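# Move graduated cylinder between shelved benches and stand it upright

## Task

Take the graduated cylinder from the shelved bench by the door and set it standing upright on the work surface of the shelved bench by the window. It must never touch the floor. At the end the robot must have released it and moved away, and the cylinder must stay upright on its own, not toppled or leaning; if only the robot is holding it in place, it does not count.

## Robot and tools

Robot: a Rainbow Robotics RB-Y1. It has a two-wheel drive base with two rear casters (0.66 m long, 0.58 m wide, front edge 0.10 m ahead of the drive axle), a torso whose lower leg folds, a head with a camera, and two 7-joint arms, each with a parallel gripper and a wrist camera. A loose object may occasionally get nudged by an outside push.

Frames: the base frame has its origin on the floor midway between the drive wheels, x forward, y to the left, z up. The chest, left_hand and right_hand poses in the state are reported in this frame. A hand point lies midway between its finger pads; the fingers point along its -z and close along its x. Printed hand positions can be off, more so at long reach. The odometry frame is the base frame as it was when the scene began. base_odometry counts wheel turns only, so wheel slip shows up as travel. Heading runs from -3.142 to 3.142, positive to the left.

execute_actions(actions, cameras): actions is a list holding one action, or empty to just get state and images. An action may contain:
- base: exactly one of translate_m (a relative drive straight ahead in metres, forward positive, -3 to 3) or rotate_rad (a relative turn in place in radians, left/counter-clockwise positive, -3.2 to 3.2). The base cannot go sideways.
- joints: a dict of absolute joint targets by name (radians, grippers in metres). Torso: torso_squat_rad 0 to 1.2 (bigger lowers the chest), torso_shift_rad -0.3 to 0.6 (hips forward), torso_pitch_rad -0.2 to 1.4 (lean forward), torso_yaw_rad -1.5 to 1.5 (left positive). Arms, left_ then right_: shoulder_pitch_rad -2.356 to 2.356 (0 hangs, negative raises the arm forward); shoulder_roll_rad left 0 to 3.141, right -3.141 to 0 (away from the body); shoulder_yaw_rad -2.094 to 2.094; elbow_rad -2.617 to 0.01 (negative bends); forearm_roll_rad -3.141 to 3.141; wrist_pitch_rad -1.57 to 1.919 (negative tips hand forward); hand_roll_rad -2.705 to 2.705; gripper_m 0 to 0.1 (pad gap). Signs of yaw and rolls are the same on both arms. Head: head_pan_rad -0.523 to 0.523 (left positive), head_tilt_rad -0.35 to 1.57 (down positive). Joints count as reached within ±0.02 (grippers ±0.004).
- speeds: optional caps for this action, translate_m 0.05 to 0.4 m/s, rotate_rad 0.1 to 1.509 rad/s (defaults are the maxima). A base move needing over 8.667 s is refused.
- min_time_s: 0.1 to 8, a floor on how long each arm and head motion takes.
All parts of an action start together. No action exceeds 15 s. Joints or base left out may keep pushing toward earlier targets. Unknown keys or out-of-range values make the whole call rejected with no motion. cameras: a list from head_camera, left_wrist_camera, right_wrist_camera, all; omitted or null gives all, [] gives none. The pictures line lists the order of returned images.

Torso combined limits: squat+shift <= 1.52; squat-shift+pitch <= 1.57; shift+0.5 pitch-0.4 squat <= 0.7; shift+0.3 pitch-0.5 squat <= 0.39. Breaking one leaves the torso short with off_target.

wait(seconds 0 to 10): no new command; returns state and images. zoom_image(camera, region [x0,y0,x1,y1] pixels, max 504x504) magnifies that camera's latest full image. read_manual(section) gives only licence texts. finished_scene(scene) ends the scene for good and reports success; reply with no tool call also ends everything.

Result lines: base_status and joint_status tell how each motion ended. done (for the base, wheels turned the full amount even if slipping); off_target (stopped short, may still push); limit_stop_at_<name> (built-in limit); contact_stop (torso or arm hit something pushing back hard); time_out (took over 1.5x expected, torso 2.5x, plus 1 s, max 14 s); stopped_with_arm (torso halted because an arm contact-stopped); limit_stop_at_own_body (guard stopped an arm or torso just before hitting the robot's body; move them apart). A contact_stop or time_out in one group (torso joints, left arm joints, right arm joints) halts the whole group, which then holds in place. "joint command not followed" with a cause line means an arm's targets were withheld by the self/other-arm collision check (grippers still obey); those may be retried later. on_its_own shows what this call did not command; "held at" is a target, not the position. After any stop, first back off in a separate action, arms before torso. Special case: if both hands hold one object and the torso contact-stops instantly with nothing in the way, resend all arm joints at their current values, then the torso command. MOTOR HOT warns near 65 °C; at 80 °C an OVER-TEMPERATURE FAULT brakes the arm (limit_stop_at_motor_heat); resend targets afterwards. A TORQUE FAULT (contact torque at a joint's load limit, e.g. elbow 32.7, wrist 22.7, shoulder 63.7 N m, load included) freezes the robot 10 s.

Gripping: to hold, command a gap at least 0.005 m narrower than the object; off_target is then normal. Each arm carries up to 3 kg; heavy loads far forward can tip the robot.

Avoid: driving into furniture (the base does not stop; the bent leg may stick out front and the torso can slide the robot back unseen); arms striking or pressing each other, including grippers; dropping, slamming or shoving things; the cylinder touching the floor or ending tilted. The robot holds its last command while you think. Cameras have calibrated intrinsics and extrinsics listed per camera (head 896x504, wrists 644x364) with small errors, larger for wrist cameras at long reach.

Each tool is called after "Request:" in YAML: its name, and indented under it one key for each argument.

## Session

Request:
execute_actions:
  actions: []

Scene clock: 0.00 s.
base_odometry: x=+0.000 y=+0.000 heading=+0.000 (m, m, rad; odometry frame)
base_status: not commanded
joint_positions: torso_squat_rad=+0.350 torso_shift_rad=-0.001 torso_pitch_rad=+0.000 torso_yaw_rad=-0.001 left_shoulder_pitch_rad=-0.001 left_shoulder_roll_rad=+0.020 left_shoulder_yaw_rad=+0.014 left_elbow_rad=-0.133 left_forearm_roll_rad=+0.029 left_wrist_pitch_rad=+0.015 left_hand_roll_rad=-0.027 left_gripper_m=+0.100 right_shoulder_pitch_rad=+0.015 right_shoulder_roll_rad=-0.040 right_shoulder_yaw_rad=-0.034 right_elbow_rad=-0.138 right_forearm_roll_rad=+0.035 right_wrist_pitch_rad=-0.044 right_hand_roll_rad=-0.015 right_gripper_m=+0.099 head_pan_rad=+0.000 head_tilt_rad=+0.401
joint_status: not commanded
chest: x=-0.2285 y=+0.0008 z=+1.2475 quat_wxyz=(+1.000, -0.001, +0.000, +0.000) (m; base frame)
left_hand: x=-0.1659 y=+0.2357 z=+0.5646 quat_wxyz=(+0.998, +0.009, -0.060, +0.007) (m; base frame)
right_hand: x=-0.1627 y=-0.2531 z=+0.5669 quat_wxyz=(+0.996, -0.023, -0.084, -0.008) (m; base frame)
pictures: head_camera, left_wrist_camera, right_wrist_camera
camera_calibration (this result's frames):
head_camera: T_world_to_cam=[[0.0130492, -0.99905, -0.0415884, 0.0583868], [-0.404582, 0.0327599, -0.913915, 1.29843], [0.914409, 0.0287517, -0.40377, 0.720693], [0, 0, 0, 1]] pos_world=[-0.134447, -0.00492645, 1.48008]
left_wrist_camera: T_world_to_cam=[[0.994153, 0.0409565, 0.0999084, 0.0984459], [-0.0354327, -0.750294, 0.660154, -0.172136], [0.101998, -0.659834, -0.744456, 0.679188], [0, 0, 0, 1]] pos_world=[-0.173246, 0.314967, 0.609427]
right_wrist_camera: T_world_to_cam=[[-0.98823, -0.0215715, -0.151447, -0.0826467], [-0.114509, 0.760772, 0.638838, -0.160099], [0.101436, 0.648661, -0.754287, 0.706327], [0, 0, 0, 1]] pos_world=[-0.171654, -0.338151, 0.622534]
Images, in order (width x height): head_camera 896x504, left_wrist_camera 644x364, right_wrist_camera 644x364.

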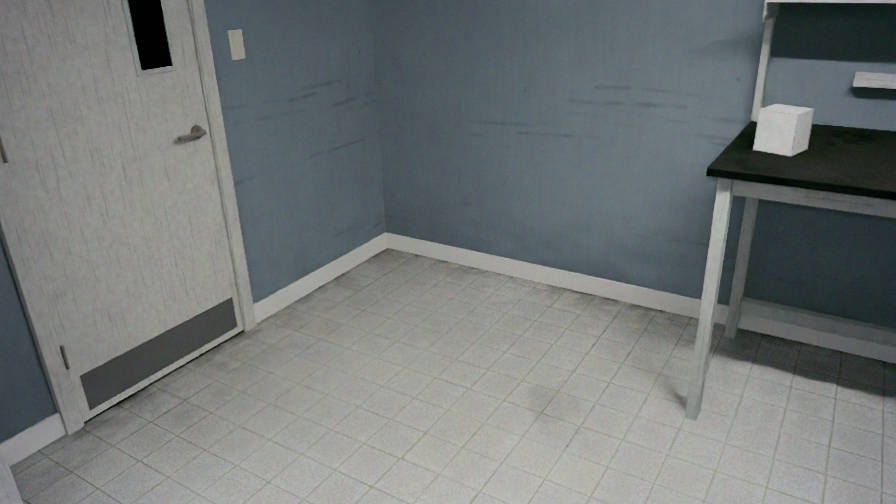

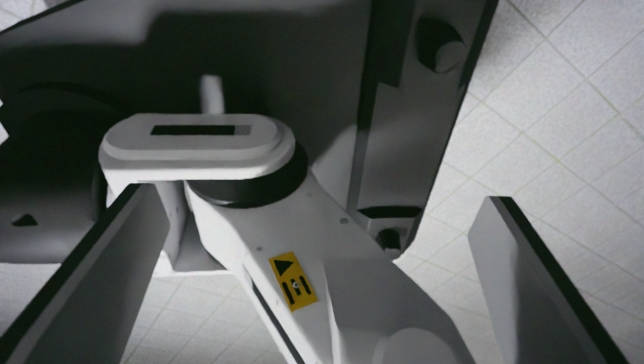

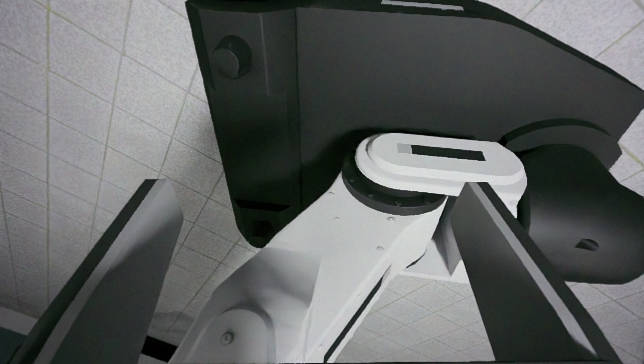

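Request:
execute_actions:
  actions:
    - {"base":{"rotate_rad":-0.7},"joints":{"head_tilt_rad":0.35,"head_pan_rad":0,"left_shoulder_pitch_rad":0,"left_shoulder_roll_rad":0.03,"left_shoulder_yaw_rad":0,"left_elbow_rad":-1.57,"left_forearm_roll_rad":0,"left_wrist_pitch_rad":0,"left_hand_roll_rad":-1.57}}
  cameras: ["head_camera","left_wrist_camera"]

Scene clock: 5.33 s.
base_odometry: x=+0.000 y=+0.000 heading=-0.700 (m, m, rad; odometry frame)
base_status: done
joint_positions: torso_squat_rad=+0.350 torso_shift_rad=-0.001 torso_pitch_rad=+0.000 torso_yaw_rad=-0.001 left_shoulder_pitch_rad=+0.000 left_shoulder_roll_rad=+0.030 left_shoulder_yaw_rad=+0.000 left_elbow_rad=-1.570 left_forearm_roll_rad=+0.000 left_wrist_pitch_rad=+0.000 left_hand_roll_rad=-1.570 left_gripper_m=+0.100 right_shoulder_pitch_rad=+0.015 right_shoulder_roll_rad=-0.040 right_shoulder_yaw_rad=-0.034 right_elbow_rad=-0.138 right_forearm_roll_rad=+0.035 right_wrist_pitch_rad=-0.044 right_hand_roll_rad=-0.015 right_gripper_m=+0.099 head_pan_rad=+0.000 head_tilt_rad=+0.350
joint_status: all done
chest: x=-0.2285 y=+0.0008 z=+1.2475 quat_wxyz=(+1.000, -0.001, +0.000, +0.000) (m; base frame)
left_hand: x=+0.2893 y=+0.2294 z=+1.0200 quat_wxyz=(+0.493, +0.506, -0.493, -0.507) (m; base frame)
right_hand: x=-0.1628 y=-0.2531 z=+0.5670 quat_wxyz=(+0.996, -0.023, -0.083, -0.008) (m; base frame)
pictures: head_camera, left_wrist_camera
camera_calibration (this result's frames):
head_camera: T_world_to_cam=[[0.0152332, -0.999053, -0.0407458, 0.0576909], [-0.357883, 0.032603, -0.933197, 1.33599], [0.933642, 0.0287978, -0.357047, 0.65703], [0, 0, 0, 1]] pos_world=[-0.136182, -0.00484206, 1.48368]
left_wrist_camera: T_world_to_cam=[[0.0197784, -0.999804, -0.000115652, 0.223282], [-0.674723, -0.0132622, -0.737952, 0.980598], [0.737806, 0.0146735, -0.674853, 0.557964], [0, 0, 0, 1]] pos_world=[0.245546, 0.228056, 1.1002]
Images, in order (width x height): head_camera 896x504, left_wrist_camera 644x364.

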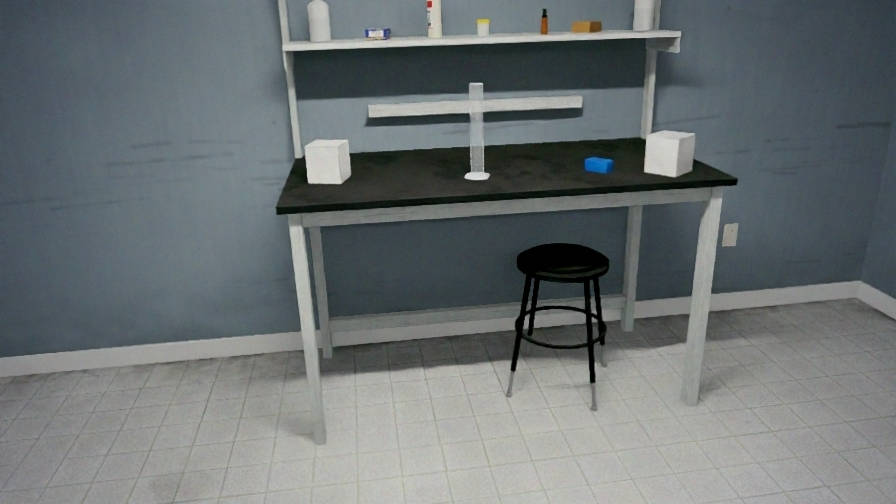

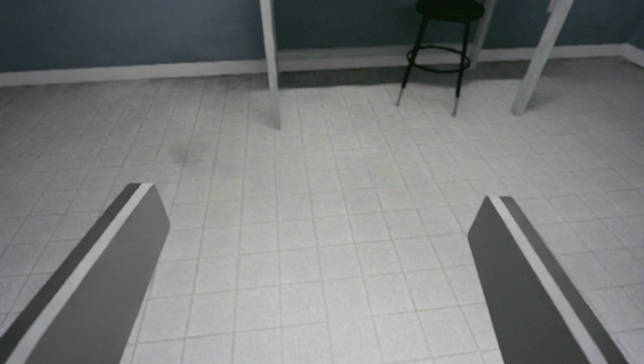

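Request:
execute_actions:
  actions:
    - {"base":{"rotate_rad":0.09},"joints":{"left_elbow_rad":-0.13,"left_hand_roll_rad":0,"right_shoulder_pitch_rad":0,"right_shoulder_roll_rad":-0.03,"right_shoulder_yaw_rad":0,"right_elbow_rad":-1.57,"right_forearm_roll_rad":0,"right_wrist_pitch_rad":0,"right_hand_roll_rad":1.57,"torso_shift_rad":0.25,"torso_squat_rad":0.3}}
  cameras: []

Request:
execute_actions:
  actions:
    - {"base":{"translate_m":1.2},"joints":{"head_tilt_rad":0.55}}
  cameras: ["head_camera","right_wrist_camera"]

Scene clock: 22.53 s.
base_odometry: x=+0.000 y=+0.000 heading=-0.610 (m, m, rad; odometry frame)
base_status: done
joint_positions: torso_squat_rad=+0.300 torso_shift_rad=+0.250 torso_pitch_rad=+0.000 torso_yaw_rad=-0.001 left_shoulder_pitch_rad=+0.000 left_shoulder_roll_rad=+0.030 left_shoulder_yaw_rad=+0.000 left_elbow_rad=-0.130 left_forearm_roll_rad=+0.000 left_wrist_pitch_rad=+0.000 left_hand_roll_rad=+0.000 left_gripper_m=+0.100 right_shoulder_pitch_rad=+0.000 right_shoulder_roll_rad=-0.030 right_shoulder_yaw_rad=+0.000 right_elbow_rad=-1.570 right_forearm_roll_rad=+0.000 right_wrist_pitch_rad=+0.000 right_hand_roll_rad=+1.570 right_gripper_m=+0.099 head_pan_rad=+0.000 head_tilt_rad=+0.350
joint_status: all done
chest: x=-0.0626 y=+0.0008 z=+1.2379 quat_wxyz=(+1.000, -0.001, +0.000, +0.000) (m; base frame)
left_hand: x=+0.0009 y=+0.2426 z=+0.5554 quat_wxyz=(+0.998, +0.014, -0.065, -0.001) (m; base frame)
right_hand: x=+0.4549 y=-0.2294 z=+1.0113 quat_wxyz=(+0.493, -0.508, -0.492, +0.507) (m; base frame)
pictures: none
No camera images: the call's "cameras" was empty. Leave "cameras" out to get every camera's image.

Scene clock: 27.07 s.
base_odometry: x=+0.983 y=-0.688 heading=-0.611 (m, m, rad; odometry frame)
base_status: done
joint_positions: torso_squat_rad=+0.300 torso_shift_rad=+0.250 torso_pitch_rad=+0.000 torso_yaw_rad=-0.001 left_shoulder_pitch_rad=+0.000 left_shoulder_roll_rad=+0.030 left_shoulder_yaw_rad=+0.000 left_elbow_rad=-0.130 left_forearm_roll_rad=+0.000 left_wrist_pitch_rad=+0.000 left_hand_roll_rad=+0.000 left_gripper_m=+0.100 right_shoulder_pitch_rad=+0.000 right_shoulder_roll_rad=-0.030 right_shoulder_yaw_rad=+0.000 right_elbow_rad=-1.570 right_forearm_roll_rad=+0.000 right_wrist_pitch_rad=+0.000 right_hand_roll_rad=+1.570 right_gripper_m=+0.099 head_pan_rad=+0.000 head_tilt_rad=+0.550
joint_status: all done
chest: x=-0.0626 y=+0.0008 z=+1.2379 quat_wxyz=(+1.000, -0.001, +0.000, +0.000) (m; base frame)
left_hand: x=+0.0011 y=+0.2426 z=+0.5554 quat_wxyz=(+0.998, +0.014, -0.065, -0.001) (m; base frame)
right_hand: x=+0.4549 y=-0.2294 z=+1.0112 quat_wxyz=(+0.493, -0.508, -0.492, +0.507) (m; base frame)
pictures: head_camera, right_wrist_camera
camera_calibration (this result's frames):
head_camera: T_world_to_cam=[[0.00656258, -0.999047, -0.043145, 0.0577982], [-0.536183, 0.0329037, -0.84346, 1.25014], [0.844076, 0.0286689, -0.535456, 0.751542], [0, 0, 0, 1]] pos_world=[0.0355678, -0.00493698, 1.45936]
right_wrist_camera: T_world_to_cam=[[-0.0149981, -0.997795, 0.0646588, -0.289702], [-0.683699, -0.0369525, -0.728828, 1.06771], [0.72961, -0.0551382, -0.681637, 0.442731], [0, 0, 0, 1]] pos_world=[0.402628, -0.225198, 1.09869]
Images, in order (width x height): head_camera 896x504, right_wrist_camera 644x364.

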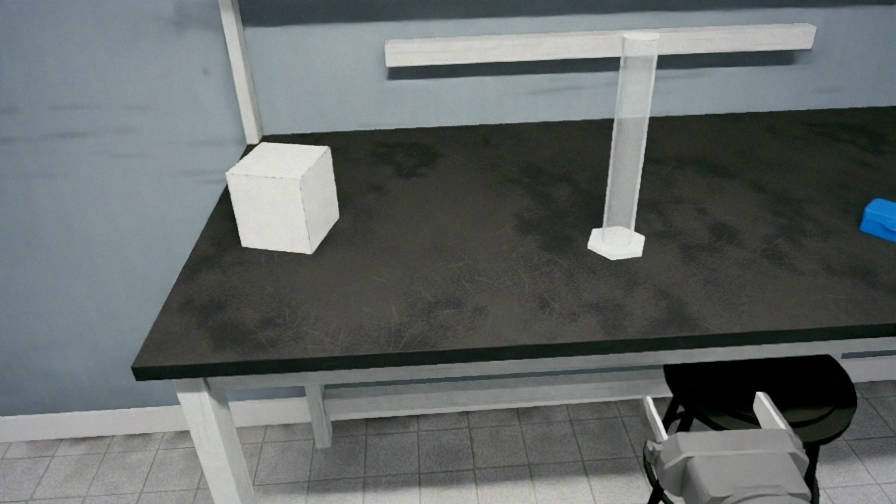

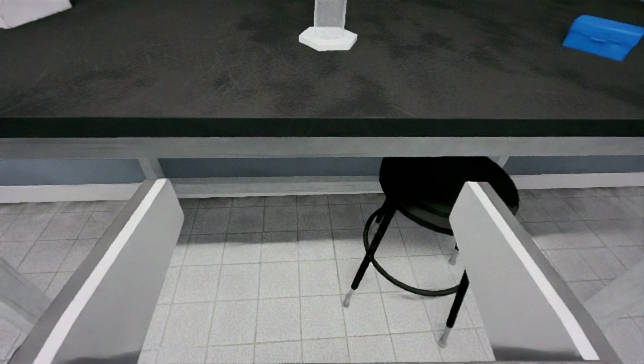

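Request:
execute_actions:
  actions:
    - {"base":{"rotate_rad":-0.015}}
  cameras: []

Request:
execute_actions:
  actions:
    - {"base":{"translate_m":0.27},"joints":{"head_tilt_rad":0.75,"head_pan_rad":-0.2}}
  cameras: ["head_camera","right_wrist_camera"]

Scene clock: 34.90 s.
base_odometry: x=+0.983 y=-0.688 heading=-0.625 (m, m, rad; odometry frame)
base_status: done
joint_positions: torso_squat_rad=+0.300 torso_shift_rad=+0.250 torso_pitch_rad=+0.000 torso_yaw_rad=-0.001 left_shoulder_pitch_rad=+0.000 left_shoulder_roll_rad=+0.030 left_shoulder_yaw_rad=+0.000 left_elbow_rad=-0.130 left_forearm_roll_rad=+0.000 left_wrist_pitch_rad=+0.000 left_hand_roll_rad=+0.000 left_gripper_m=+0.100 right_shoulder_pitch_rad=+0.000 right_shoulder_roll_rad=-0.030 right_shoulder_yaw_rad=+0.000 right_elbow_rad=-1.570 right_forearm_roll_rad=+0.000 right_wrist_pitch_rad=+0.000 right_hand_roll_rad=+1.570 right_gripper_m=+0.099 head_pan_rad=+0.000 head_tilt_rad=+0.550
joint_status: not commanded
chest: x=-0.0626 y=+0.0008 z=+1.2379 quat_wxyz=(+1.000, -0.001, +0.000, +0.000) (m; base frame)
left_hand: x=+0.0011 y=+0.2426 z=+0.5554 quat_wxyz=(+0.998, +0.014, -0.065, -0.001) (m; base frame)
right_hand: x=+0.4549 y=-0.2294 z=+1.0112 quat_wxyz=(+0.493, -0.508, -0.492, +0.507) (m; base frame)
pictures: none
No camera images: the call's "cameras" was empty. Leave "cameras" out to get every camera's image.

Scene clock: 36.90 s.
base_odometry: x=+1.202 y=-0.847 heading=-0.626 (m, m, rad; odometry frame)
base_status: done
joint_positions: torso_squat_rad=+0.300 torso_shift_rad=+0.250 torso_pitch_rad=+0.000 torso_yaw_rad=-0.001 left_shoulder_pitch_rad=+0.000 left_shoulder_roll_rad=+0.030 left_shoulder_yaw_rad=+0.000 left_elbow_rad=-0.130 left_forearm_roll_rad=+0.000 left_wrist_pitch_rad=+0.000 left_hand_roll_rad=+0.000 left_gripper_m=+0.100 right_shoulder_pitch_rad=+0.000 right_shoulder_roll_rad=-0.030 right_shoulder_yaw_rad=+0.000 right_elbow_rad=-1.570 right_forearm_roll_rad=+0.000 right_wrist_pitch_rad=+0.000 right_hand_roll_rad=+1.570 right_gripper_m=+0.099 head_pan_rad=-0.200 head_tilt_rad=+0.750
joint_status: all done
chest: x=-0.0625 y=+0.0008 z=+1.2379 quat_wxyz=(+1.000, -0.001, +0.000, +0.000) (m; base frame)
left_hand: x=+0.0011 y=+0.2426 z=+0.5554 quat_wxyz=(+0.998, +0.014, -0.065, -0.001) (m; base frame)
right_hand: x=+0.4550 y=-0.2294 z=+1.0112 quat_wxyz=(+0.493, -0.508, -0.492, +0.507) (m; base frame)
pictures: head_camera, right_wrist_camera
camera_calibration (this result's frames):
head_camera: T_world_to_cam=[[-0.200847, -0.978647, -0.0437171, 0.0502252], [-0.672502, 0.170192, -0.720261, 1.06736], [0.712322, -0.115263, -0.692324, 0.971859], [0, 0, 0, 1]] pos_world=[0.0356099, -0.0204837, 1.44381]
right_wrist_camera: T_world_to_cam=[[-0.0149858, -0.997793, 0.0646829, -0.289708], [-0.683765, -0.0369734, -0.728765, 1.06767], [0.729549, -0.0551491, -0.681702, 0.442767], [0, 0, 0, 1]] pos_world=[0.402671, -0.225175, 1.09865]
Images, in order (width x height): head_camera 896x504, right_wrist_camera 644x364.

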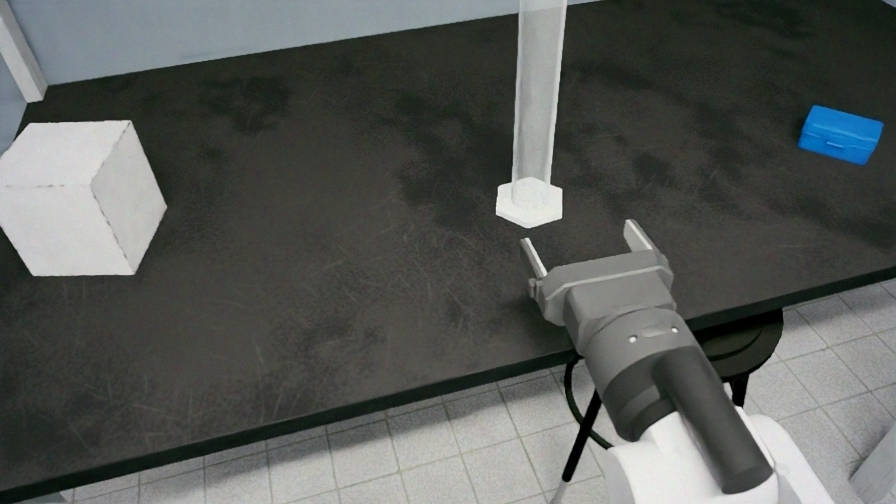

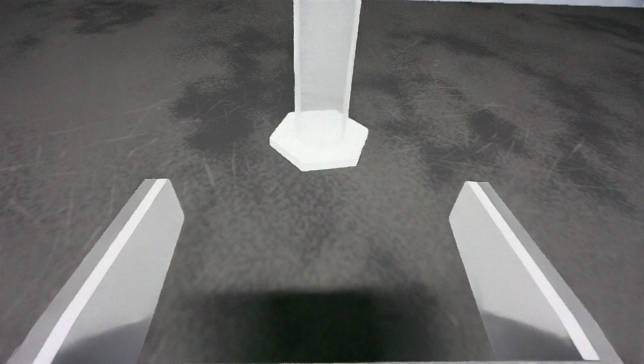

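Request:
execute_actions:
  actions:
    - {"base":{"translate_m":0.2},"speeds":{"translate_m":0.2}}
  cameras: ["head_camera","right_wrist_camera"]

Scene clock: 48.07 s.
base_odometry: x=+1.364 y=-0.964 heading=-0.626 (m, m, rad; odometry frame)
base_status: done
joint_positions: torso_squat_rad=+0.300 torso_shift_rad=+0.250 torso_pitch_rad=+0.000 torso_yaw_rad=-0.001 left_shoulder_pitch_rad=+0.000 left_shoulder_roll_rad=+0.030 left_shoulder_yaw_rad=+0.000 left_elbow_rad=-0.130 left_forearm_roll_rad=+0.000 left_wrist_pitch_rad=+0.000 left_hand_roll_rad=+0.000 left_gripper_m=+0.100 right_shoulder_pitch_rad=+0.000 right_shoulder_roll_rad=-0.030 right_shoulder_yaw_rad=+0.000 right_elbow_rad=-1.570 right_forearm_roll_rad=+0.000 right_wrist_pitch_rad=+0.000 right_hand_roll_rad=+1.570 right_gripper_m=+0.099 head_pan_rad=-0.200 head_tilt_rad=+0.750
joint_status: not commanded
chest: x=-0.0626 y=+0.0008 z=+1.2379 quat_wxyz=(+1.000, -0.001, +0.000, +0.000) (m; base frame)
left_hand: x=+0.0011 y=+0.2426 z=+0.5554 quat_wxyz=(+0.998, +0.014, -0.065, -0.001) (m; base frame)
right_hand: x=+0.4549 y=-0.2294 z=+1.0113 quat_wxyz=(+0.493, -0.508, -0.492, +0.507) (m; base frame)
pictures: head_camera, right_wrist_camera
camera_calibration (this result's frames):
head_camera: T_world_to_cam=[[-0.200842, -0.978647, -0.0437429, 0.050241], [-0.67241, 0.170192, -0.720346, 1.06742], [0.712409, -0.115262, -0.692234, 0.971818], [0, 0, 0, 1]] pos_world=[0.0354999, -0.0204837, 1.44383]
right_wrist_camera: T_world_to_cam=[[-0.0149977, -0.997793, 0.0646811, -0.289708], [-0.683684, -0.0369702, -0.728841, 1.06771], [0.729624, -0.0551523, -0.681621, 0.442737], [0, 0, 0, 1]] pos_world=[0.402602, -0.225178, 1.09871]
Images, in order (width x height): head_camera 896x504, right_wrist_camera 644x364.

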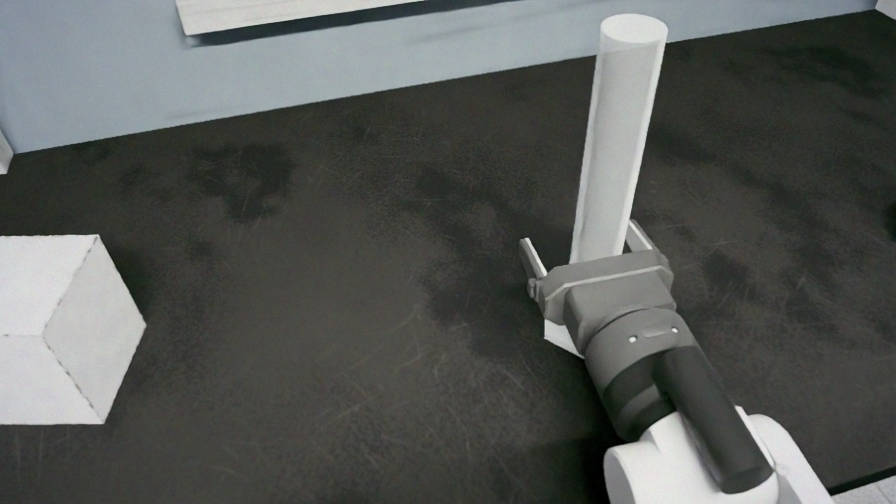

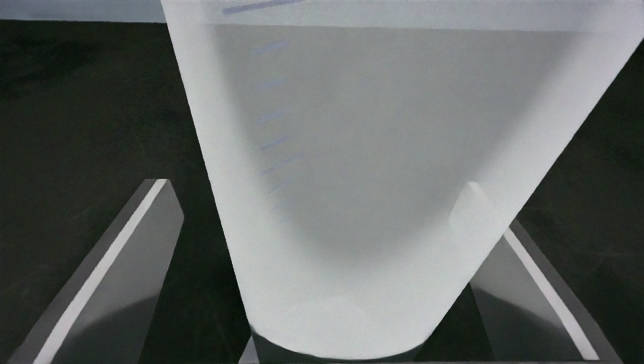

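Between the pads, slightly right. Close and lift.

Request:
execute_actions:
  actions:
    - {"joints":{"right_gripper_m":0.035}}
  cameras: ["head_camera"]

Scene clock: 50.27 s.
base_odometry: x=+1.364 y=-0.964 heading=-0.626 (m, m, rad; odometry frame)
base_status: not commanded
joint_positions: torso_squat_rad=+0.300 torso_shift_rad=+0.250 torso_pitch_rad=+0.000 torso_yaw_rad=-0.001 left_shoulder_pitch_rad=+0.000 left_shoulder_roll_rad=+0.030 left_shoulder_yaw_rad=+0.000 left_elbow_rad=-0.130 left_forearm_roll_rad=+0.000 left_wrist_pitch_rad=+0.000 left_hand_roll_rad=+0.000 left_gripper_m=+0.100 right_shoulder_pitch_rad=+0.000 right_shoulder_roll_rad=-0.030 right_shoulder_yaw_rad=+0.000 right_elbow_rad=-1.570 right_forearm_roll_rad=+0.000 right_wrist_pitch_rad=+0.000 right_hand_roll_rad=+1.570 right_gripper_m=+0.043 head_pan_rad=-0.200 head_tilt_rad=+0.750
joint_status: right_gripper_m off_target (ended at +0.043, target +0.035)
chest: x=-0.0626 y=+0.0008 z=+1.2379 quat_wxyz=(+1.000, -0.001, +0.000, +0.000) (m; base frame)
left_hand: x=+0.0011 y=+0.2426 z=+0.5554 quat_wxyz=(+0.998, +0.014, -0.065, -0.001) (m; base frame)
right_hand: x=+0.4549 y=-0.2294 z=+1.0113 quat_wxyz=(+0.493, -0.508, -0.492, +0.507) (m; base frame)
pictures: head_camera
camera_calibration (this result's frames):
head_camera: T_world_to_cam=[[-0.200842, -0.978647, -0.0437428, 0.0502409], [-0.67241, 0.170192, -0.720347, 1.06742], [0.712409, -0.115262, -0.692234, 0.971818], [0, 0, 0, 1]] pos_world=[0.0355, -0.0204837, 1.44383]
Images, in order (width x height): head_camera 896x504.

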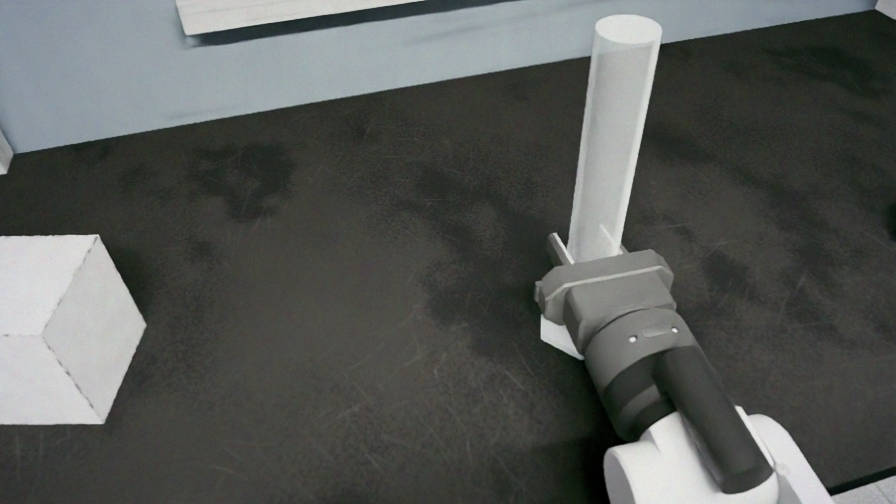

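Request:
execute_actions:
  actions:
    - {"joints":{"right_elbow_rad":-1.8,"right_wrist_pitch_rad":0.23,"torso_squat_rad":0.1},"min_time_s":1.2}
  cameras: []

Request:
execute_actions:
  actions:
    - {"base":{"translate_m":-0.6},"joints":{"torso_shift_rad":0.0,"head_tilt_rad":0.2,"head_pan_rad":-0.5}}
  cameras: ["head_camera"]

Request:
execute_actions:
  actions:
    - {"base":{"rotate_rad":-1.6},"speeds":{"rotate_rad":1.0}}
  cameras: ["head_camera"]

Scene clock: 55.83 s.
base_odometry: x=+1.364 y=-0.964 heading=-0.626 (m, m, rad; odometry frame)
base_status: not commanded
joint_positions: torso_squat_rad=+0.100 torso_shift_rad=+0.250 torso_pitch_rad=+0.000 torso_yaw_rad=-0.001 left_shoulder_pitch_rad=+0.000 left_shoulder_roll_rad=+0.030 left_shoulder_yaw_rad=+0.000 left_elbow_rad=-0.130 left_forearm_roll_rad=+0.000 left_wrist_pitch_rad=+0.000 left_hand_roll_rad=+0.000 left_gripper_m=+0.100 right_shoulder_pitch_rad=+0.000 right_shoulder_roll_rad=-0.030 right_shoulder_yaw_rad=+0.000 right_elbow_rad=-1.800 right_forearm_roll_rad=+0.000 right_wrist_pitch_rad=+0.230 right_hand_roll_rad=+1.570 right_gripper_m=+0.043 head_pan_rad=-0.200 head_tilt_rad=+0.750
joint_status: all done
chest: x=-0.0556 y=+0.0008 z=+1.2648 quat_wxyz=(+1.000, -0.001, +0.000, +0.000) (m; base frame)
left_hand: x=+0.0079 y=+0.2426 z=+0.5823 quat_wxyz=(+0.998, +0.014, -0.065, -0.001) (m; base frame)
right_hand: x=+0.4622 y=-0.2275 z=+1.0971 quat_wxyz=(+0.493, -0.508, -0.492, +0.508) (m; base frame)
pictures: none
No camera images: the call's "cameras" was empty. Leave "cameras" out to get every camera's image.

Scene clock: 58.90 s.
base_odometry: x=+0.878 y=-0.612 heading=-0.628 (m, m, rad; odometry frame)
base_status: done
joint_positions: torso_squat_rad=+0.100 torso_shift_rad=+0.000 torso_pitch_rad=+0.000 torso_yaw_rad=-0.001 left_shoulder_pitch_rad=+0.000 left_shoulder_roll_rad=+0.030 left_shoulder_yaw_rad=+0.000 left_elbow_rad=-0.130 left_forearm_roll_rad=+0.000 left_wrist_pitch_rad=+0.000 left_hand_roll_rad=+0.000 left_gripper_m=+0.100 right_shoulder_pitch_rad=+0.000 right_shoulder_roll_rad=-0.030 right_shoulder_yaw_rad=+0.000 right_elbow_rad=-1.800 right_forearm_roll_rad=+0.000 right_wrist_pitch_rad=+0.230 right_hand_roll_rad=+1.570 right_gripper_m=+0.043 head_pan_rad=-0.500 head_tilt_rad=+0.200
joint_status: all done
chest: x=-0.2282 y=+0.0008 z=+1.2864 quat_wxyz=(+1.000, -0.001, +0.000, +0.000) (m; base frame)
left_hand: x=-0.1645 y=+0.2426 z=+0.6040 quat_wxyz=(+0.998, +0.014, -0.065, -0.001) (m; base frame)
right_hand: x=+0.2897 y=-0.2275 z=+1.1189 quat_wxyz=(+0.493, -0.508, -0.492, +0.507) (m; base frame)
pictures: head_camera
camera_calibration (this result's frames):
head_camera: T_world_to_cam=[[-0.460142, -0.887022, -0.0382309, -0.0426399], [-0.171692, 0.131148, -0.976382, 1.47493], [0.871086, -0.442711, -0.212641, 0.443577], [0, 0, 0, 1]] pos_world=[-0.15278, -0.0348798, 1.53279]
Images, in order (width x height): head_camera 896x504.

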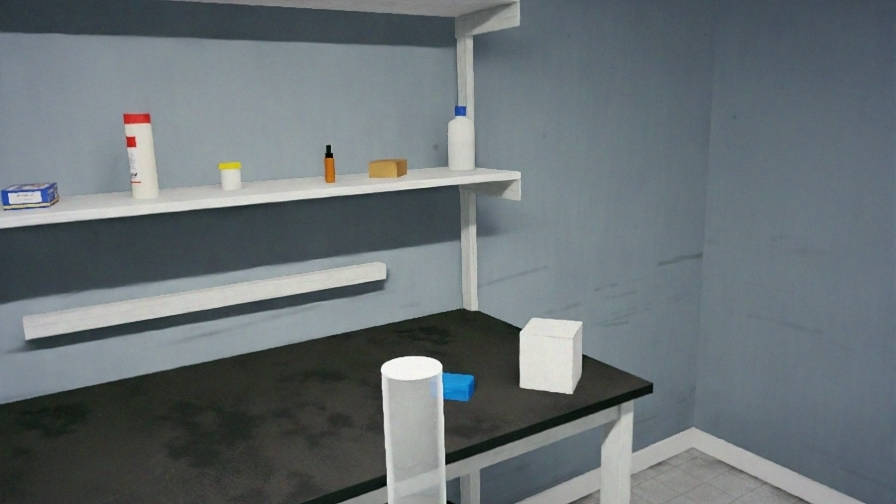

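Scene clock: 62.80 s.
base_odometry: x=+0.878 y=-0.612 heading=-2.228 (m, m, rad; odometry frame)
base_status: done
joint_positions: torso_squat_rad=+0.100 torso_shift_rad=+0.000 torso_pitch_rad=+0.000 torso_yaw_rad=-0.001 left_shoulder_pitch_rad=+0.000 left_shoulder_roll_rad=+0.030 left_shoulder_yaw_rad=+0.000 left_elbow_rad=-0.130 left_forearm_roll_rad=+0.000 left_wrist_pitch_rad=+0.000 left_hand_roll_rad=+0.000 left_gripper_m=+0.100 right_shoulder_pitch_rad=+0.000 right_shoulder_roll_rad=-0.030 right_shoulder_yaw_rad=+0.000 right_elbow_rad=-1.800 right_forearm_roll_rad=+0.000 right_wrist_pitch_rad=+0.230 right_hand_roll_rad=+1.570 right_gripper_m=+0.043 head_pan_rad=-0.500 head_tilt_rad=+0.200
joint_status: not commanded
chest: x=-0.2282 y=+0.0008 z=+1.2864 quat_wxyz=(+1.000, -0.001, +0.000, +0.000) (m; base frame)
left_hand: x=-0.1645 y=+0.2426 z=+0.6040 quat_wxyz=(+0.998, +0.014, -0.065, -0.001) (m; base frame)
right_hand: x=+0.2897 y=-0.2275 z=+1.1189 quat_wxyz=(+0.493, -0.508, -0.492, +0.507) (m; base frame)
pictures: head_camera
camera_calibration (this result's frames):
head_camera: T_world_to_cam=[[-0.460143, -0.887021, -0.0382279, -0.0426373], [-0.171701, 0.131149, -0.97638, 1.47493], [0.871084, -0.442711, -0.21265, 0.443587], [0, 0, 0, 1]] pos_world=[-0.152775, -0.0348745, 1.53279]
Images, in order (width x height): head_camera 896x504.

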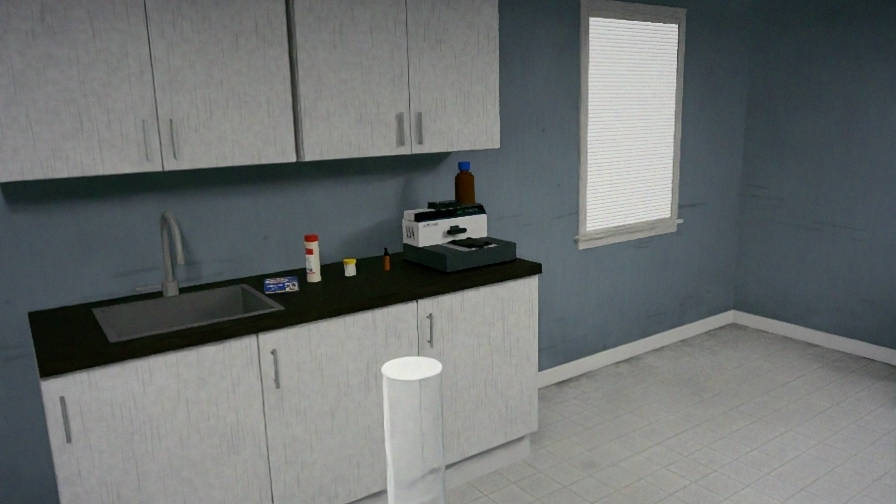

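Request:
execute_actions:
  actions:
    - {"base":{"rotate_rad":-1.48},"speeds":{"rotate_rad":1.0},"joints":{"head_pan_rad":0,"head_tilt_rad":0.35}}
  cameras: ["head_camera"]

Scene clock: 69.03 s.
base_odometry: x=+0.878 y=-0.612 heading=+2.576 (m, m, rad; odometry frame)
base_status: done
joint_positions: torso_squat_rad=+0.100 torso_shift_rad=+0.000 torso_pitch_rad=+0.000 torso_yaw_rad=-0.001 left_shoulder_pitch_rad=+0.000 left_shoulder_roll_rad=+0.030 left_shoulder_yaw_rad=+0.000 left_elbow_rad=-0.130 left_forearm_roll_rad=+0.000 left_wrist_pitch_rad=+0.000 left_hand_roll_rad=+0.000 left_gripper_m=+0.100 right_shoulder_pitch_rad=+0.000 right_shoulder_roll_rad=-0.030 right_shoulder_yaw_rad=+0.000 right_elbow_rad=-1.800 right_forearm_roll_rad=+0.000 right_wrist_pitch_rad=+0.230 right_hand_roll_rad=+1.570 right_gripper_m=+0.043 head_pan_rad=+0.000 head_tilt_rad=+0.350
joint_status: all done
chest: x=-0.2281 y=+0.0008 z=+1.2864 quat_wxyz=(+1.000, -0.001, +0.000, +0.000) (m; base frame)
left_hand: x=-0.1645 y=+0.2426 z=+0.6040 quat_wxyz=(+0.998, +0.014, -0.065, -0.001) (m; base frame)
right_hand: x=+0.2897 y=-0.2275 z=+1.1189 quat_wxyz=(+0.493, -0.508, -0.492, +0.507) (m; base frame)
pictures: head_camera
camera_calibration (this result's frames):
head_camera: T_world_to_cam=[[0.0152635, -0.999052, -0.0407799, 0.0593147], [-0.357672, 0.0326305, -0.933277, 1.37261], [0.933722, 0.0288309, -0.356835, 0.670321], [0, 0, 0, 1]] pos_world=[-0.135854, -0.00485655, 1.52264]
Images, in order (width x height): head_camera 896x504.

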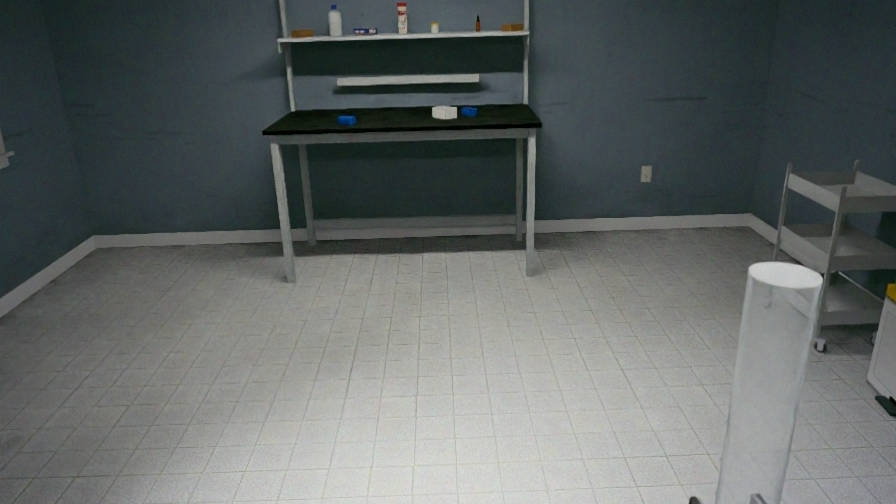

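Request:
execute_actions:
  actions:
    - {"base":{"rotate_rad":0.03}}
  cameras: []

Request:
execute_actions:
  actions:
    - {"base":{"translate_m":2.5},"joints":{"head_tilt_rad":0.6}}
  cameras: ["head_camera"]

Scene clock: 75.57 s.
base_odometry: x=+0.878 y=-0.612 heading=+2.606 (m, m, rad; odometry frame)
base_status: done
joint_positions: torso_squat_rad=+0.100 torso_shift_rad=+0.000 torso_pitch_rad=+0.000 torso_yaw_rad=-0.001 left_shoulder_pitch_rad=+0.000 left_shoulder_roll_rad=+0.030 left_shoulder_yaw_rad=+0.000 left_elbow_rad=-0.130 left_forearm_roll_rad=+0.000 left_wrist_pitch_rad=+0.000 left_hand_roll_rad=+0.000 left_gripper_m=+0.100 right_shoulder_pitch_rad=+0.000 right_shoulder_roll_rad=-0.030 right_shoulder_yaw_rad=+0.000 right_elbow_rad=-1.800 right_forearm_roll_rad=+0.000 right_wrist_pitch_rad=+0.230 right_hand_roll_rad=+1.570 right_gripper_m=+0.043 head_pan_rad=+0.000 head_tilt_rad=+0.350
joint_status: not commanded
chest: x=-0.2281 y=+0.0008 z=+1.2864 quat_wxyz=(+1.000, -0.001, +0.000, +0.000) (m; base frame)
left_hand: x=-0.1645 y=+0.2426 z=+0.6040 quat_wxyz=(+0.998, +0.014, -0.065, -0.001) (m; base frame)
right_hand: x=+0.2897 y=-0.2275 z=+1.1189 quat_wxyz=(+0.493, -0.508, -0.492, +0.507) (m; base frame)
pictures: none
No camera images: the call's "cameras" was empty. Leave "cameras" out to get every camera's image.

Scene clock: 83.37 s.
base_odometry: x=-1.270 y=+0.667 heading=+2.605 (m, m, rad; odometry frame)
base_status: done
joint_positions: torso_squat_rad=+0.100 torso_shift_rad=+0.000 torso_pitch_rad=+0.000 torso_yaw_rad=-0.001 left_shoulder_pitch_rad=+0.000 left_shoulder_roll_rad=+0.030 left_shoulder_yaw_rad=+0.000 left_elbow_rad=-0.130 left_forearm_roll_rad=+0.000 left_wrist_pitch_rad=+0.000 left_hand_roll_rad=+0.000 left_gripper_m=+0.100 right_shoulder_pitch_rad=+0.000 right_shoulder_roll_rad=-0.030 right_shoulder_yaw_rad=+0.000 right_elbow_rad=-1.800 right_forearm_roll_rad=+0.000 right_wrist_pitch_rad=+0.230 right_hand_roll_rad=+1.570 right_gripper_m=+0.043 head_pan_rad=+0.000 head_tilt_rad=+0.600
joint_status: all done
chest: x=-0.2280 y=+0.0008 z=+1.2864 quat_wxyz=(+1.000, -0.001, +0.000, +0.000) (m; base frame)
left_hand: x=-0.1644 y=+0.2426 z=+0.6040 quat_wxyz=(+0.998, +0.014, -0.065, -0.001) (m; base frame)
right_hand: x=+0.2898 y=-0.2275 z=+1.1187 quat_wxyz=(+0.493, -0.508, -0.492, +0.508) (m; base frame)
pictures: head_camera
camera_calibration (this result's frames):
head_camera: T_world_to_cam=[[0.00430664, -0.999046, -0.0434681, 0.0610146], [-0.577657, 0.0329968, -0.815612, 1.15245], [0.816268, 0.0286222, -0.576963, 0.973168], [0, 0, 0, 1]] pos_world=[-0.12891, -0.00492494, 1.50408]
Images, in order (width x height): head_camera 896x504.

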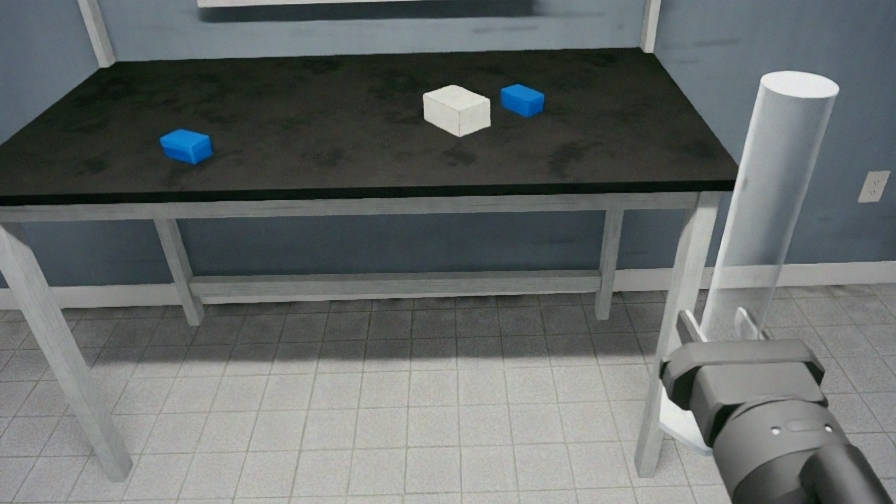

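Request:
execute_actions:
  actions:
    - {"base":{"translate_m":0.81},"joints":{"head_tilt_rad":0.85,"head_pan_rad":-0.2,"torso_squat_rad":0.35},"speeds":{"translate_m":0.3}}
  cameras: ["head_camera"]

Scene clock: 92.10 s.
base_odometry: x=-1.966 y=+1.081 heading=+2.604 (m, m, rad; odometry frame)
base_status: done
joint_positions: torso_squat_rad=+0.350 torso_shift_rad=+0.000 torso_pitch_rad=+0.000 torso_yaw_rad=-0.001 left_shoulder_pitch_rad=+0.000 left_shoulder_roll_rad=+0.030 left_shoulder_yaw_rad=+0.000 left_elbow_rad=-0.130 left_forearm_roll_rad=+0.000 left_wrist_pitch_rad=+0.000 left_hand_roll_rad=+0.000 left_gripper_m=+0.100 right_shoulder_pitch_rad=+0.000 right_shoulder_roll_rad=-0.030 right_shoulder_yaw_rad=+0.000 right_elbow_rad=-1.800 right_forearm_roll_rad=+0.000 right_wrist_pitch_rad=+0.230 right_hand_roll_rad=+1.570 right_gripper_m=+0.043 head_pan_rad=-0.200 head_tilt_rad=+0.850
joint_status: all done
chest: x=-0.2280 y=+0.0008 z=+1.2475 quat_wxyz=(+1.000, -0.001, +0.000, +0.000) (m; base frame)
left_hand: x=-0.1644 y=+0.2426 z=+0.5651 quat_wxyz=(+0.998, +0.014, -0.065, -0.001) (m; base frame)
right_hand: x=+0.2898 y=-0.2275 z=+1.0798 quat_wxyz=(+0.493, -0.508, -0.492, +0.508) (m; base frame)
pictures: head_camera
camera_calibration (this result's frames):
head_camera: T_world_to_cam=[[-0.205255, -0.977747, -0.0433806, 0.0159788], [-0.739487, 0.183968, -0.647545, 0.843901], [0.641115, -0.100832, -0.760792, 1.18086], [0, 0, 0, 1]] pos_world=[-0.129731, -0.0205592, 1.44554]
Images, in order (width x height): head_camera 896x504.

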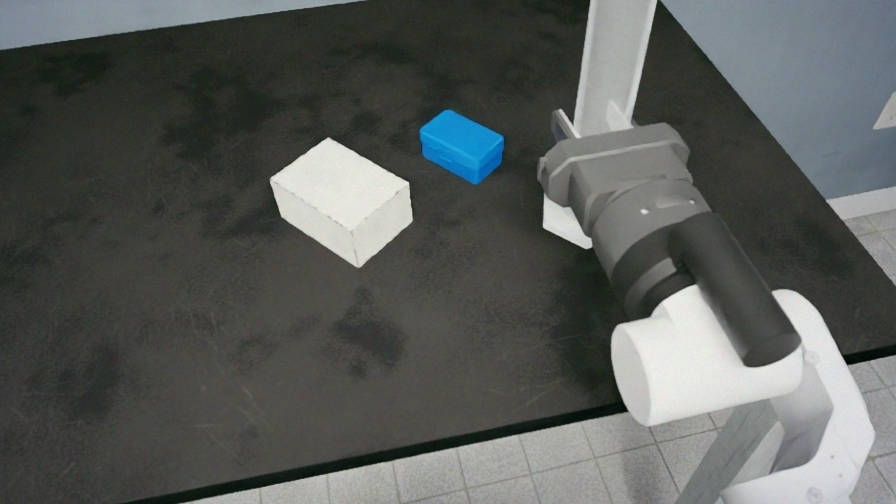

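Request:
execute_actions:
  actions:
    - {"joints":{"torso_squat_rad":0.53}}
  cameras: ["head_camera"]

Scene clock: 96.33 s.
base_odometry: x=-1.966 y=+1.081 heading=+2.604 (m, m, rad; odometry frame)
base_status: not commanded
joint_positions: torso_squat_rad=+0.530 torso_shift_rad=+0.000 torso_pitch_rad=+0.000 torso_yaw_rad=-0.001 left_shoulder_pitch_rad=+0.000 left_shoulder_roll_rad=+0.030 left_shoulder_yaw_rad=+0.000 left_elbow_rad=-0.130 left_forearm_roll_rad=+0.000 left_wrist_pitch_rad=+0.000 left_hand_roll_rad=+0.000 left_gripper_m=+0.100 right_shoulder_pitch_rad=+0.000 right_shoulder_roll_rad=-0.030 right_shoulder_yaw_rad=+0.000 right_elbow_rad=-1.800 right_forearm_roll_rad=+0.000 right_wrist_pitch_rad=+0.230 right_hand_roll_rad=+1.570 right_gripper_m=+0.043 head_pan_rad=-0.200 head_tilt_rad=+0.850
joint_status: all done
chest: x=-0.2281 y=+0.0007 z=+1.1939 quat_wxyz=(+1.000, -0.001, +0.000, +0.000) (m; base frame)
left_hand: x=-0.1643 y=+0.2426 z=+0.5115 quat_wxyz=(+0.998, +0.014, -0.065, -0.001) (m; base frame)
right_hand: x=+0.2897 y=-0.2276 z=+1.0263 quat_wxyz=(+0.493, -0.508, -0.492, +0.507) (m; base frame)
pictures: head_camera
camera_calibration (this result's frames):
head_camera: T_world_to_cam=[[-0.205246, -0.977747, -0.0434249, 0.0136594], [-0.739354, 0.183969, -0.647696, 0.809327], [0.641272, -0.10083, -0.76066, 1.14003], [0, 0, 0, 1]] pos_world=[-0.129889, -0.0205858, 1.39197]
Images, in order (width x height): head_camera 896x504.

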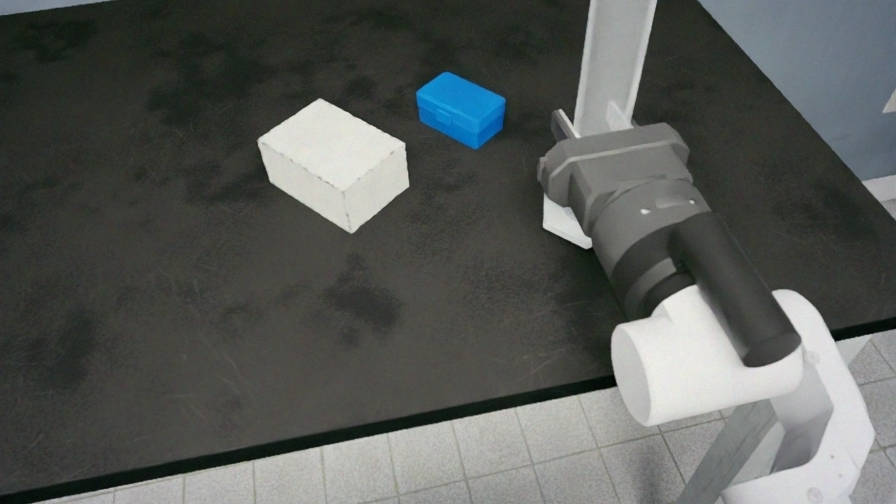

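Request:
execute_actions:
  actions:
    - {"joints":{"torso_squat_rad":0.57}}
  cameras: []

Scene clock: 98.90 s.
base_odometry: x=-1.966 y=+1.081 heading=+2.604 (m, m, rad; odometry frame)
base_status: not commanded
joint_positions: torso_squat_rad=+0.570 torso_shift_rad=+0.000 torso_pitch_rad=+0.000 torso_yaw_rad=-0.001 left_shoulder_pitch_rad=+0.000 left_shoulder_roll_rad=+0.030 left_shoulder_yaw_rad=+0.000 left_elbow_rad=-0.130 left_forearm_roll_rad=+0.000 left_wrist_pitch_rad=+0.000 left_hand_roll_rad=+0.000 left_gripper_m=+0.100 right_shoulder_pitch_rad=+0.000 right_shoulder_roll_rad=-0.030 right_shoulder_yaw_rad=+0.000 right_elbow_rad=-1.800 right_forearm_roll_rad=+0.000 right_wrist_pitch_rad=+0.230 right_hand_roll_rad=+1.570 right_gripper_m=+0.043 head_pan_rad=-0.200 head_tilt_rad=+0.850
joint_status: all done
chest: x=-0.2281 y=+0.0007 z=+1.1793 quat_wxyz=(+1.000, -0.001, +0.000, +0.000) (m; base frame)
left_hand: x=-0.1643 y=+0.2426 z=+0.4969 quat_wxyz=(+0.998, +0.014, -0.065, -0.001) (m; base frame)
right_hand: x=+0.2897 y=-0.2276 z=+1.0117 quat_wxyz=(+0.493, -0.508, -0.492, +0.507) (m; base frame)
pictures: none
No camera images: the call's "cameras" was empty. Leave "cameras" out to get every camera's image.

Request:
execute_actions:
  actions:
    - {"joints":{"torso_squat_rad":0.6}}
  cameras: ["head_camera"]

Scene clock: 102.27 s.
base_odometry: x=-1.966 y=+1.081 heading=+2.604 (m, m, rad; odometry frame)
base_status: not commanded
joint_positions: torso_squat_rad=+0.600 torso_shift_rad=+0.000 torso_pitch_rad=-0.001 torso_yaw_rad=-0.001 left_shoulder_pitch_rad=+0.000 left_shoulder_roll_rad=+0.030 left_shoulder_yaw_rad=+0.000 left_elbow_rad=-0.130 left_forearm_roll_rad=+0.000 left_wrist_pitch_rad=+0.000 left_hand_roll_rad=+0.000 left_gripper_m=+0.100 right_shoulder_pitch_rad=-0.003 right_shoulder_roll_rad=-0.030 right_shoulder_yaw_rad=-0.001 right_elbow_rad=-1.804 right_forearm_roll_rad=+0.000 right_wrist_pitch_rad=+0.228 right_hand_roll_rad=+1.570 right_gripper_m=+0.043 head_pan_rad=-0.200 head_tilt_rad=+0.850
joint_status: all done
chest: x=-0.2287 y=+0.0008 z=+1.1676 quat_wxyz=(+1.000, -0.001, -0.001, +0.000) (m; base frame)
left_hand: x=-0.1641 y=+0.2425 z=+0.4853 quat_wxyz=(+0.998, +0.014, -0.066, -0.001) (m; base frame)
right_hand: x=+0.2900 y=-0.2270 z=+1.0048 quat_wxyz=(+0.490, -0.510, -0.495, +0.505) (m; base frame)
pictures: head_camera
camera_calibration (this result's frames):
head_camera: T_world_to_cam=[[-0.205263, -0.977739, -0.0435194, 0.0125371], [-0.738614, 0.183929, -0.648552, 0.793053], [0.642119, -0.100979, -0.759925, 1.11977], [0, 0, 0, 1]] pos_world=[-0.130689, -0.020534, 1.36582]
Images, in order (width x height): head_camera 896x504.

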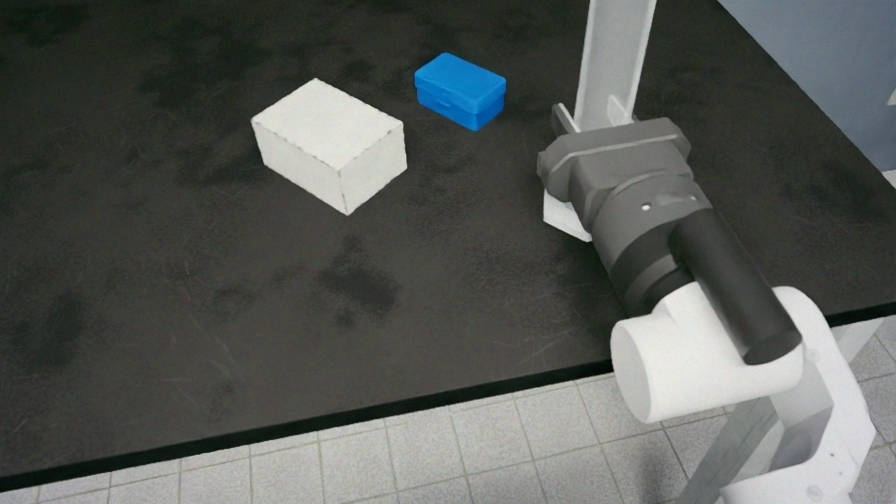

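Contact made. Release.

Request:
execute_actions:
  actions:
    - {"joints":{"right_gripper_m":0.1,"torso_squat_rad":0.585}}
  cameras: ["head_camera"]

Request:
execute_actions:
  actions:
    - {"base":{"translate_m":-0.4},"joints":{"head_tilt_rad":0.55},"speeds":{"translate_m":0.3}}
  cameras: ["head_camera"]

Scene clock: 105.93 s.
base_odometry: x=-1.966 y=+1.081 heading=+2.604 (m, m, rad; odometry frame)
base_status: not commanded
joint_positions: torso_squat_rad=+0.585 torso_shift_rad=+0.000 torso_pitch_rad=+0.000 torso_yaw_rad=-0.001 left_shoulder_pitch_rad=+0.000 left_shoulder_roll_rad=+0.030 left_shoulder_yaw_rad=+0.000 left_elbow_rad=-0.130 left_forearm_roll_rad=+0.000 left_wrist_pitch_rad=+0.000 left_hand_roll_rad=+0.000 left_gripper_m=+0.100 right_shoulder_pitch_rad=-0.001 right_shoulder_roll_rad=-0.030 right_shoulder_yaw_rad=+0.000 right_elbow_rad=-1.800 right_forearm_roll_rad=+0.000 right_wrist_pitch_rad=+0.230 right_hand_roll_rad=+1.570 right_gripper_m=+0.099 head_pan_rad=-0.200 head_tilt_rad=+0.850
joint_status: all done
chest: x=-0.2280 y=+0.0008 z=+1.1735 quat_wxyz=(+1.000, -0.001, +0.000, +0.000) (m; base frame)
left_hand: x=-0.1644 y=+0.2425 z=+0.4911 quat_wxyz=(+0.998, +0.014, -0.065, -0.001) (m; base frame)
right_hand: x=+0.2898 y=-0.2276 z=+1.0063 quat_wxyz=(+0.492, -0.508, -0.492, +0.507) (m; base frame)
pictures: head_camera
camera_calibration (this result's frames):
head_camera: T_world_to_cam=[[-0.205322, -0.977737, -0.0432844, 0.0126324], [-0.739459, 0.183953, -0.647582, 0.796023], [0.641127, -0.100956, -0.760766, 1.12456], [0, 0, 0, 1]] pos_world=[-0.129765, -0.0205487, 1.37156]
Images, in order (width x height): head_camera 896x504.

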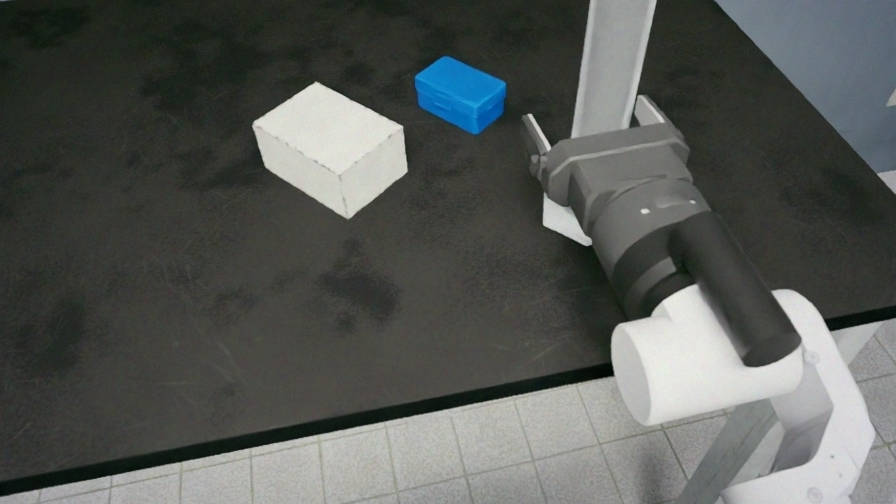

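Scene clock: 108.83 s.
base_odometry: x=-1.623 y=+0.876 heading=+2.602 (m, m, rad; odometry frame)
base_status: done
joint_positions: torso_squat_rad=+0.585 torso_shift_rad=+0.000 torso_pitch_rad=+0.000 torso_yaw_rad=-0.001 left_shoulder_pitch_rad=+0.000 left_shoulder_roll_rad=+0.030 left_shoulder_yaw_rad=+0.000 left_elbow_rad=-0.130 left_forearm_roll_rad=+0.000 left_wrist_pitch_rad=+0.000 left_hand_roll_rad=+0.000 left_gripper_m=+0.100 right_shoulder_pitch_rad=+0.000 right_shoulder_roll_rad=-0.030 right_shoulder_yaw_rad=+0.000 right_elbow_rad=-1.800 right_forearm_roll_rad=+0.000 right_wrist_pitch_rad=+0.230 right_hand_roll_rad=+1.570 right_gripper_m=+0.099 head_pan_rad=-0.200 head_tilt_rad=+0.550
joint_status: all done
chest: x=-0.2281 y=+0.0008 z=+1.1735 quat_wxyz=(+1.000, -0.001, +0.000, +0.000) (m; base frame)
left_hand: x=-0.1645 y=+0.2426 z=+0.4911 quat_wxyz=(+0.998, +0.014, -0.065, -0.001) (m; base frame)
right_hand: x=+0.2897 y=-0.2276 z=+1.0062 quat_wxyz=(+0.493, -0.508, -0.492, +0.507) (m; base frame)
pictures: head_camera
camera_calibration (this result's frames):
head_camera: T_world_to_cam=[[-0.192089, -0.980428, -0.0431665, 0.0151688], [-0.518609, 0.138753, -0.843678, 1.11091], [0.833155, -0.139675, -0.535111, 0.854277], [0, 0, 0, 1]] pos_world=[-0.132705, -0.0199493, 1.39504]
Images, in order (width x height): head_camera 896x504.

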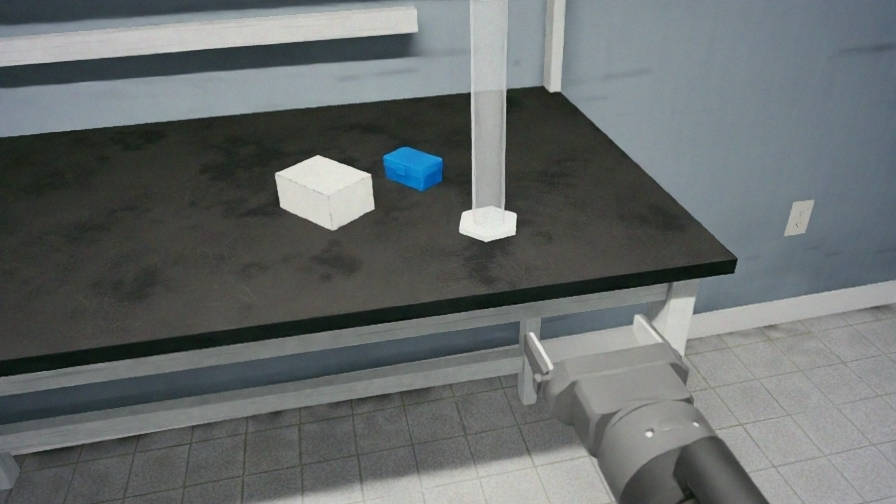

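Request:
finished_scene:
  scene: 2

The scene is finished: the task was done.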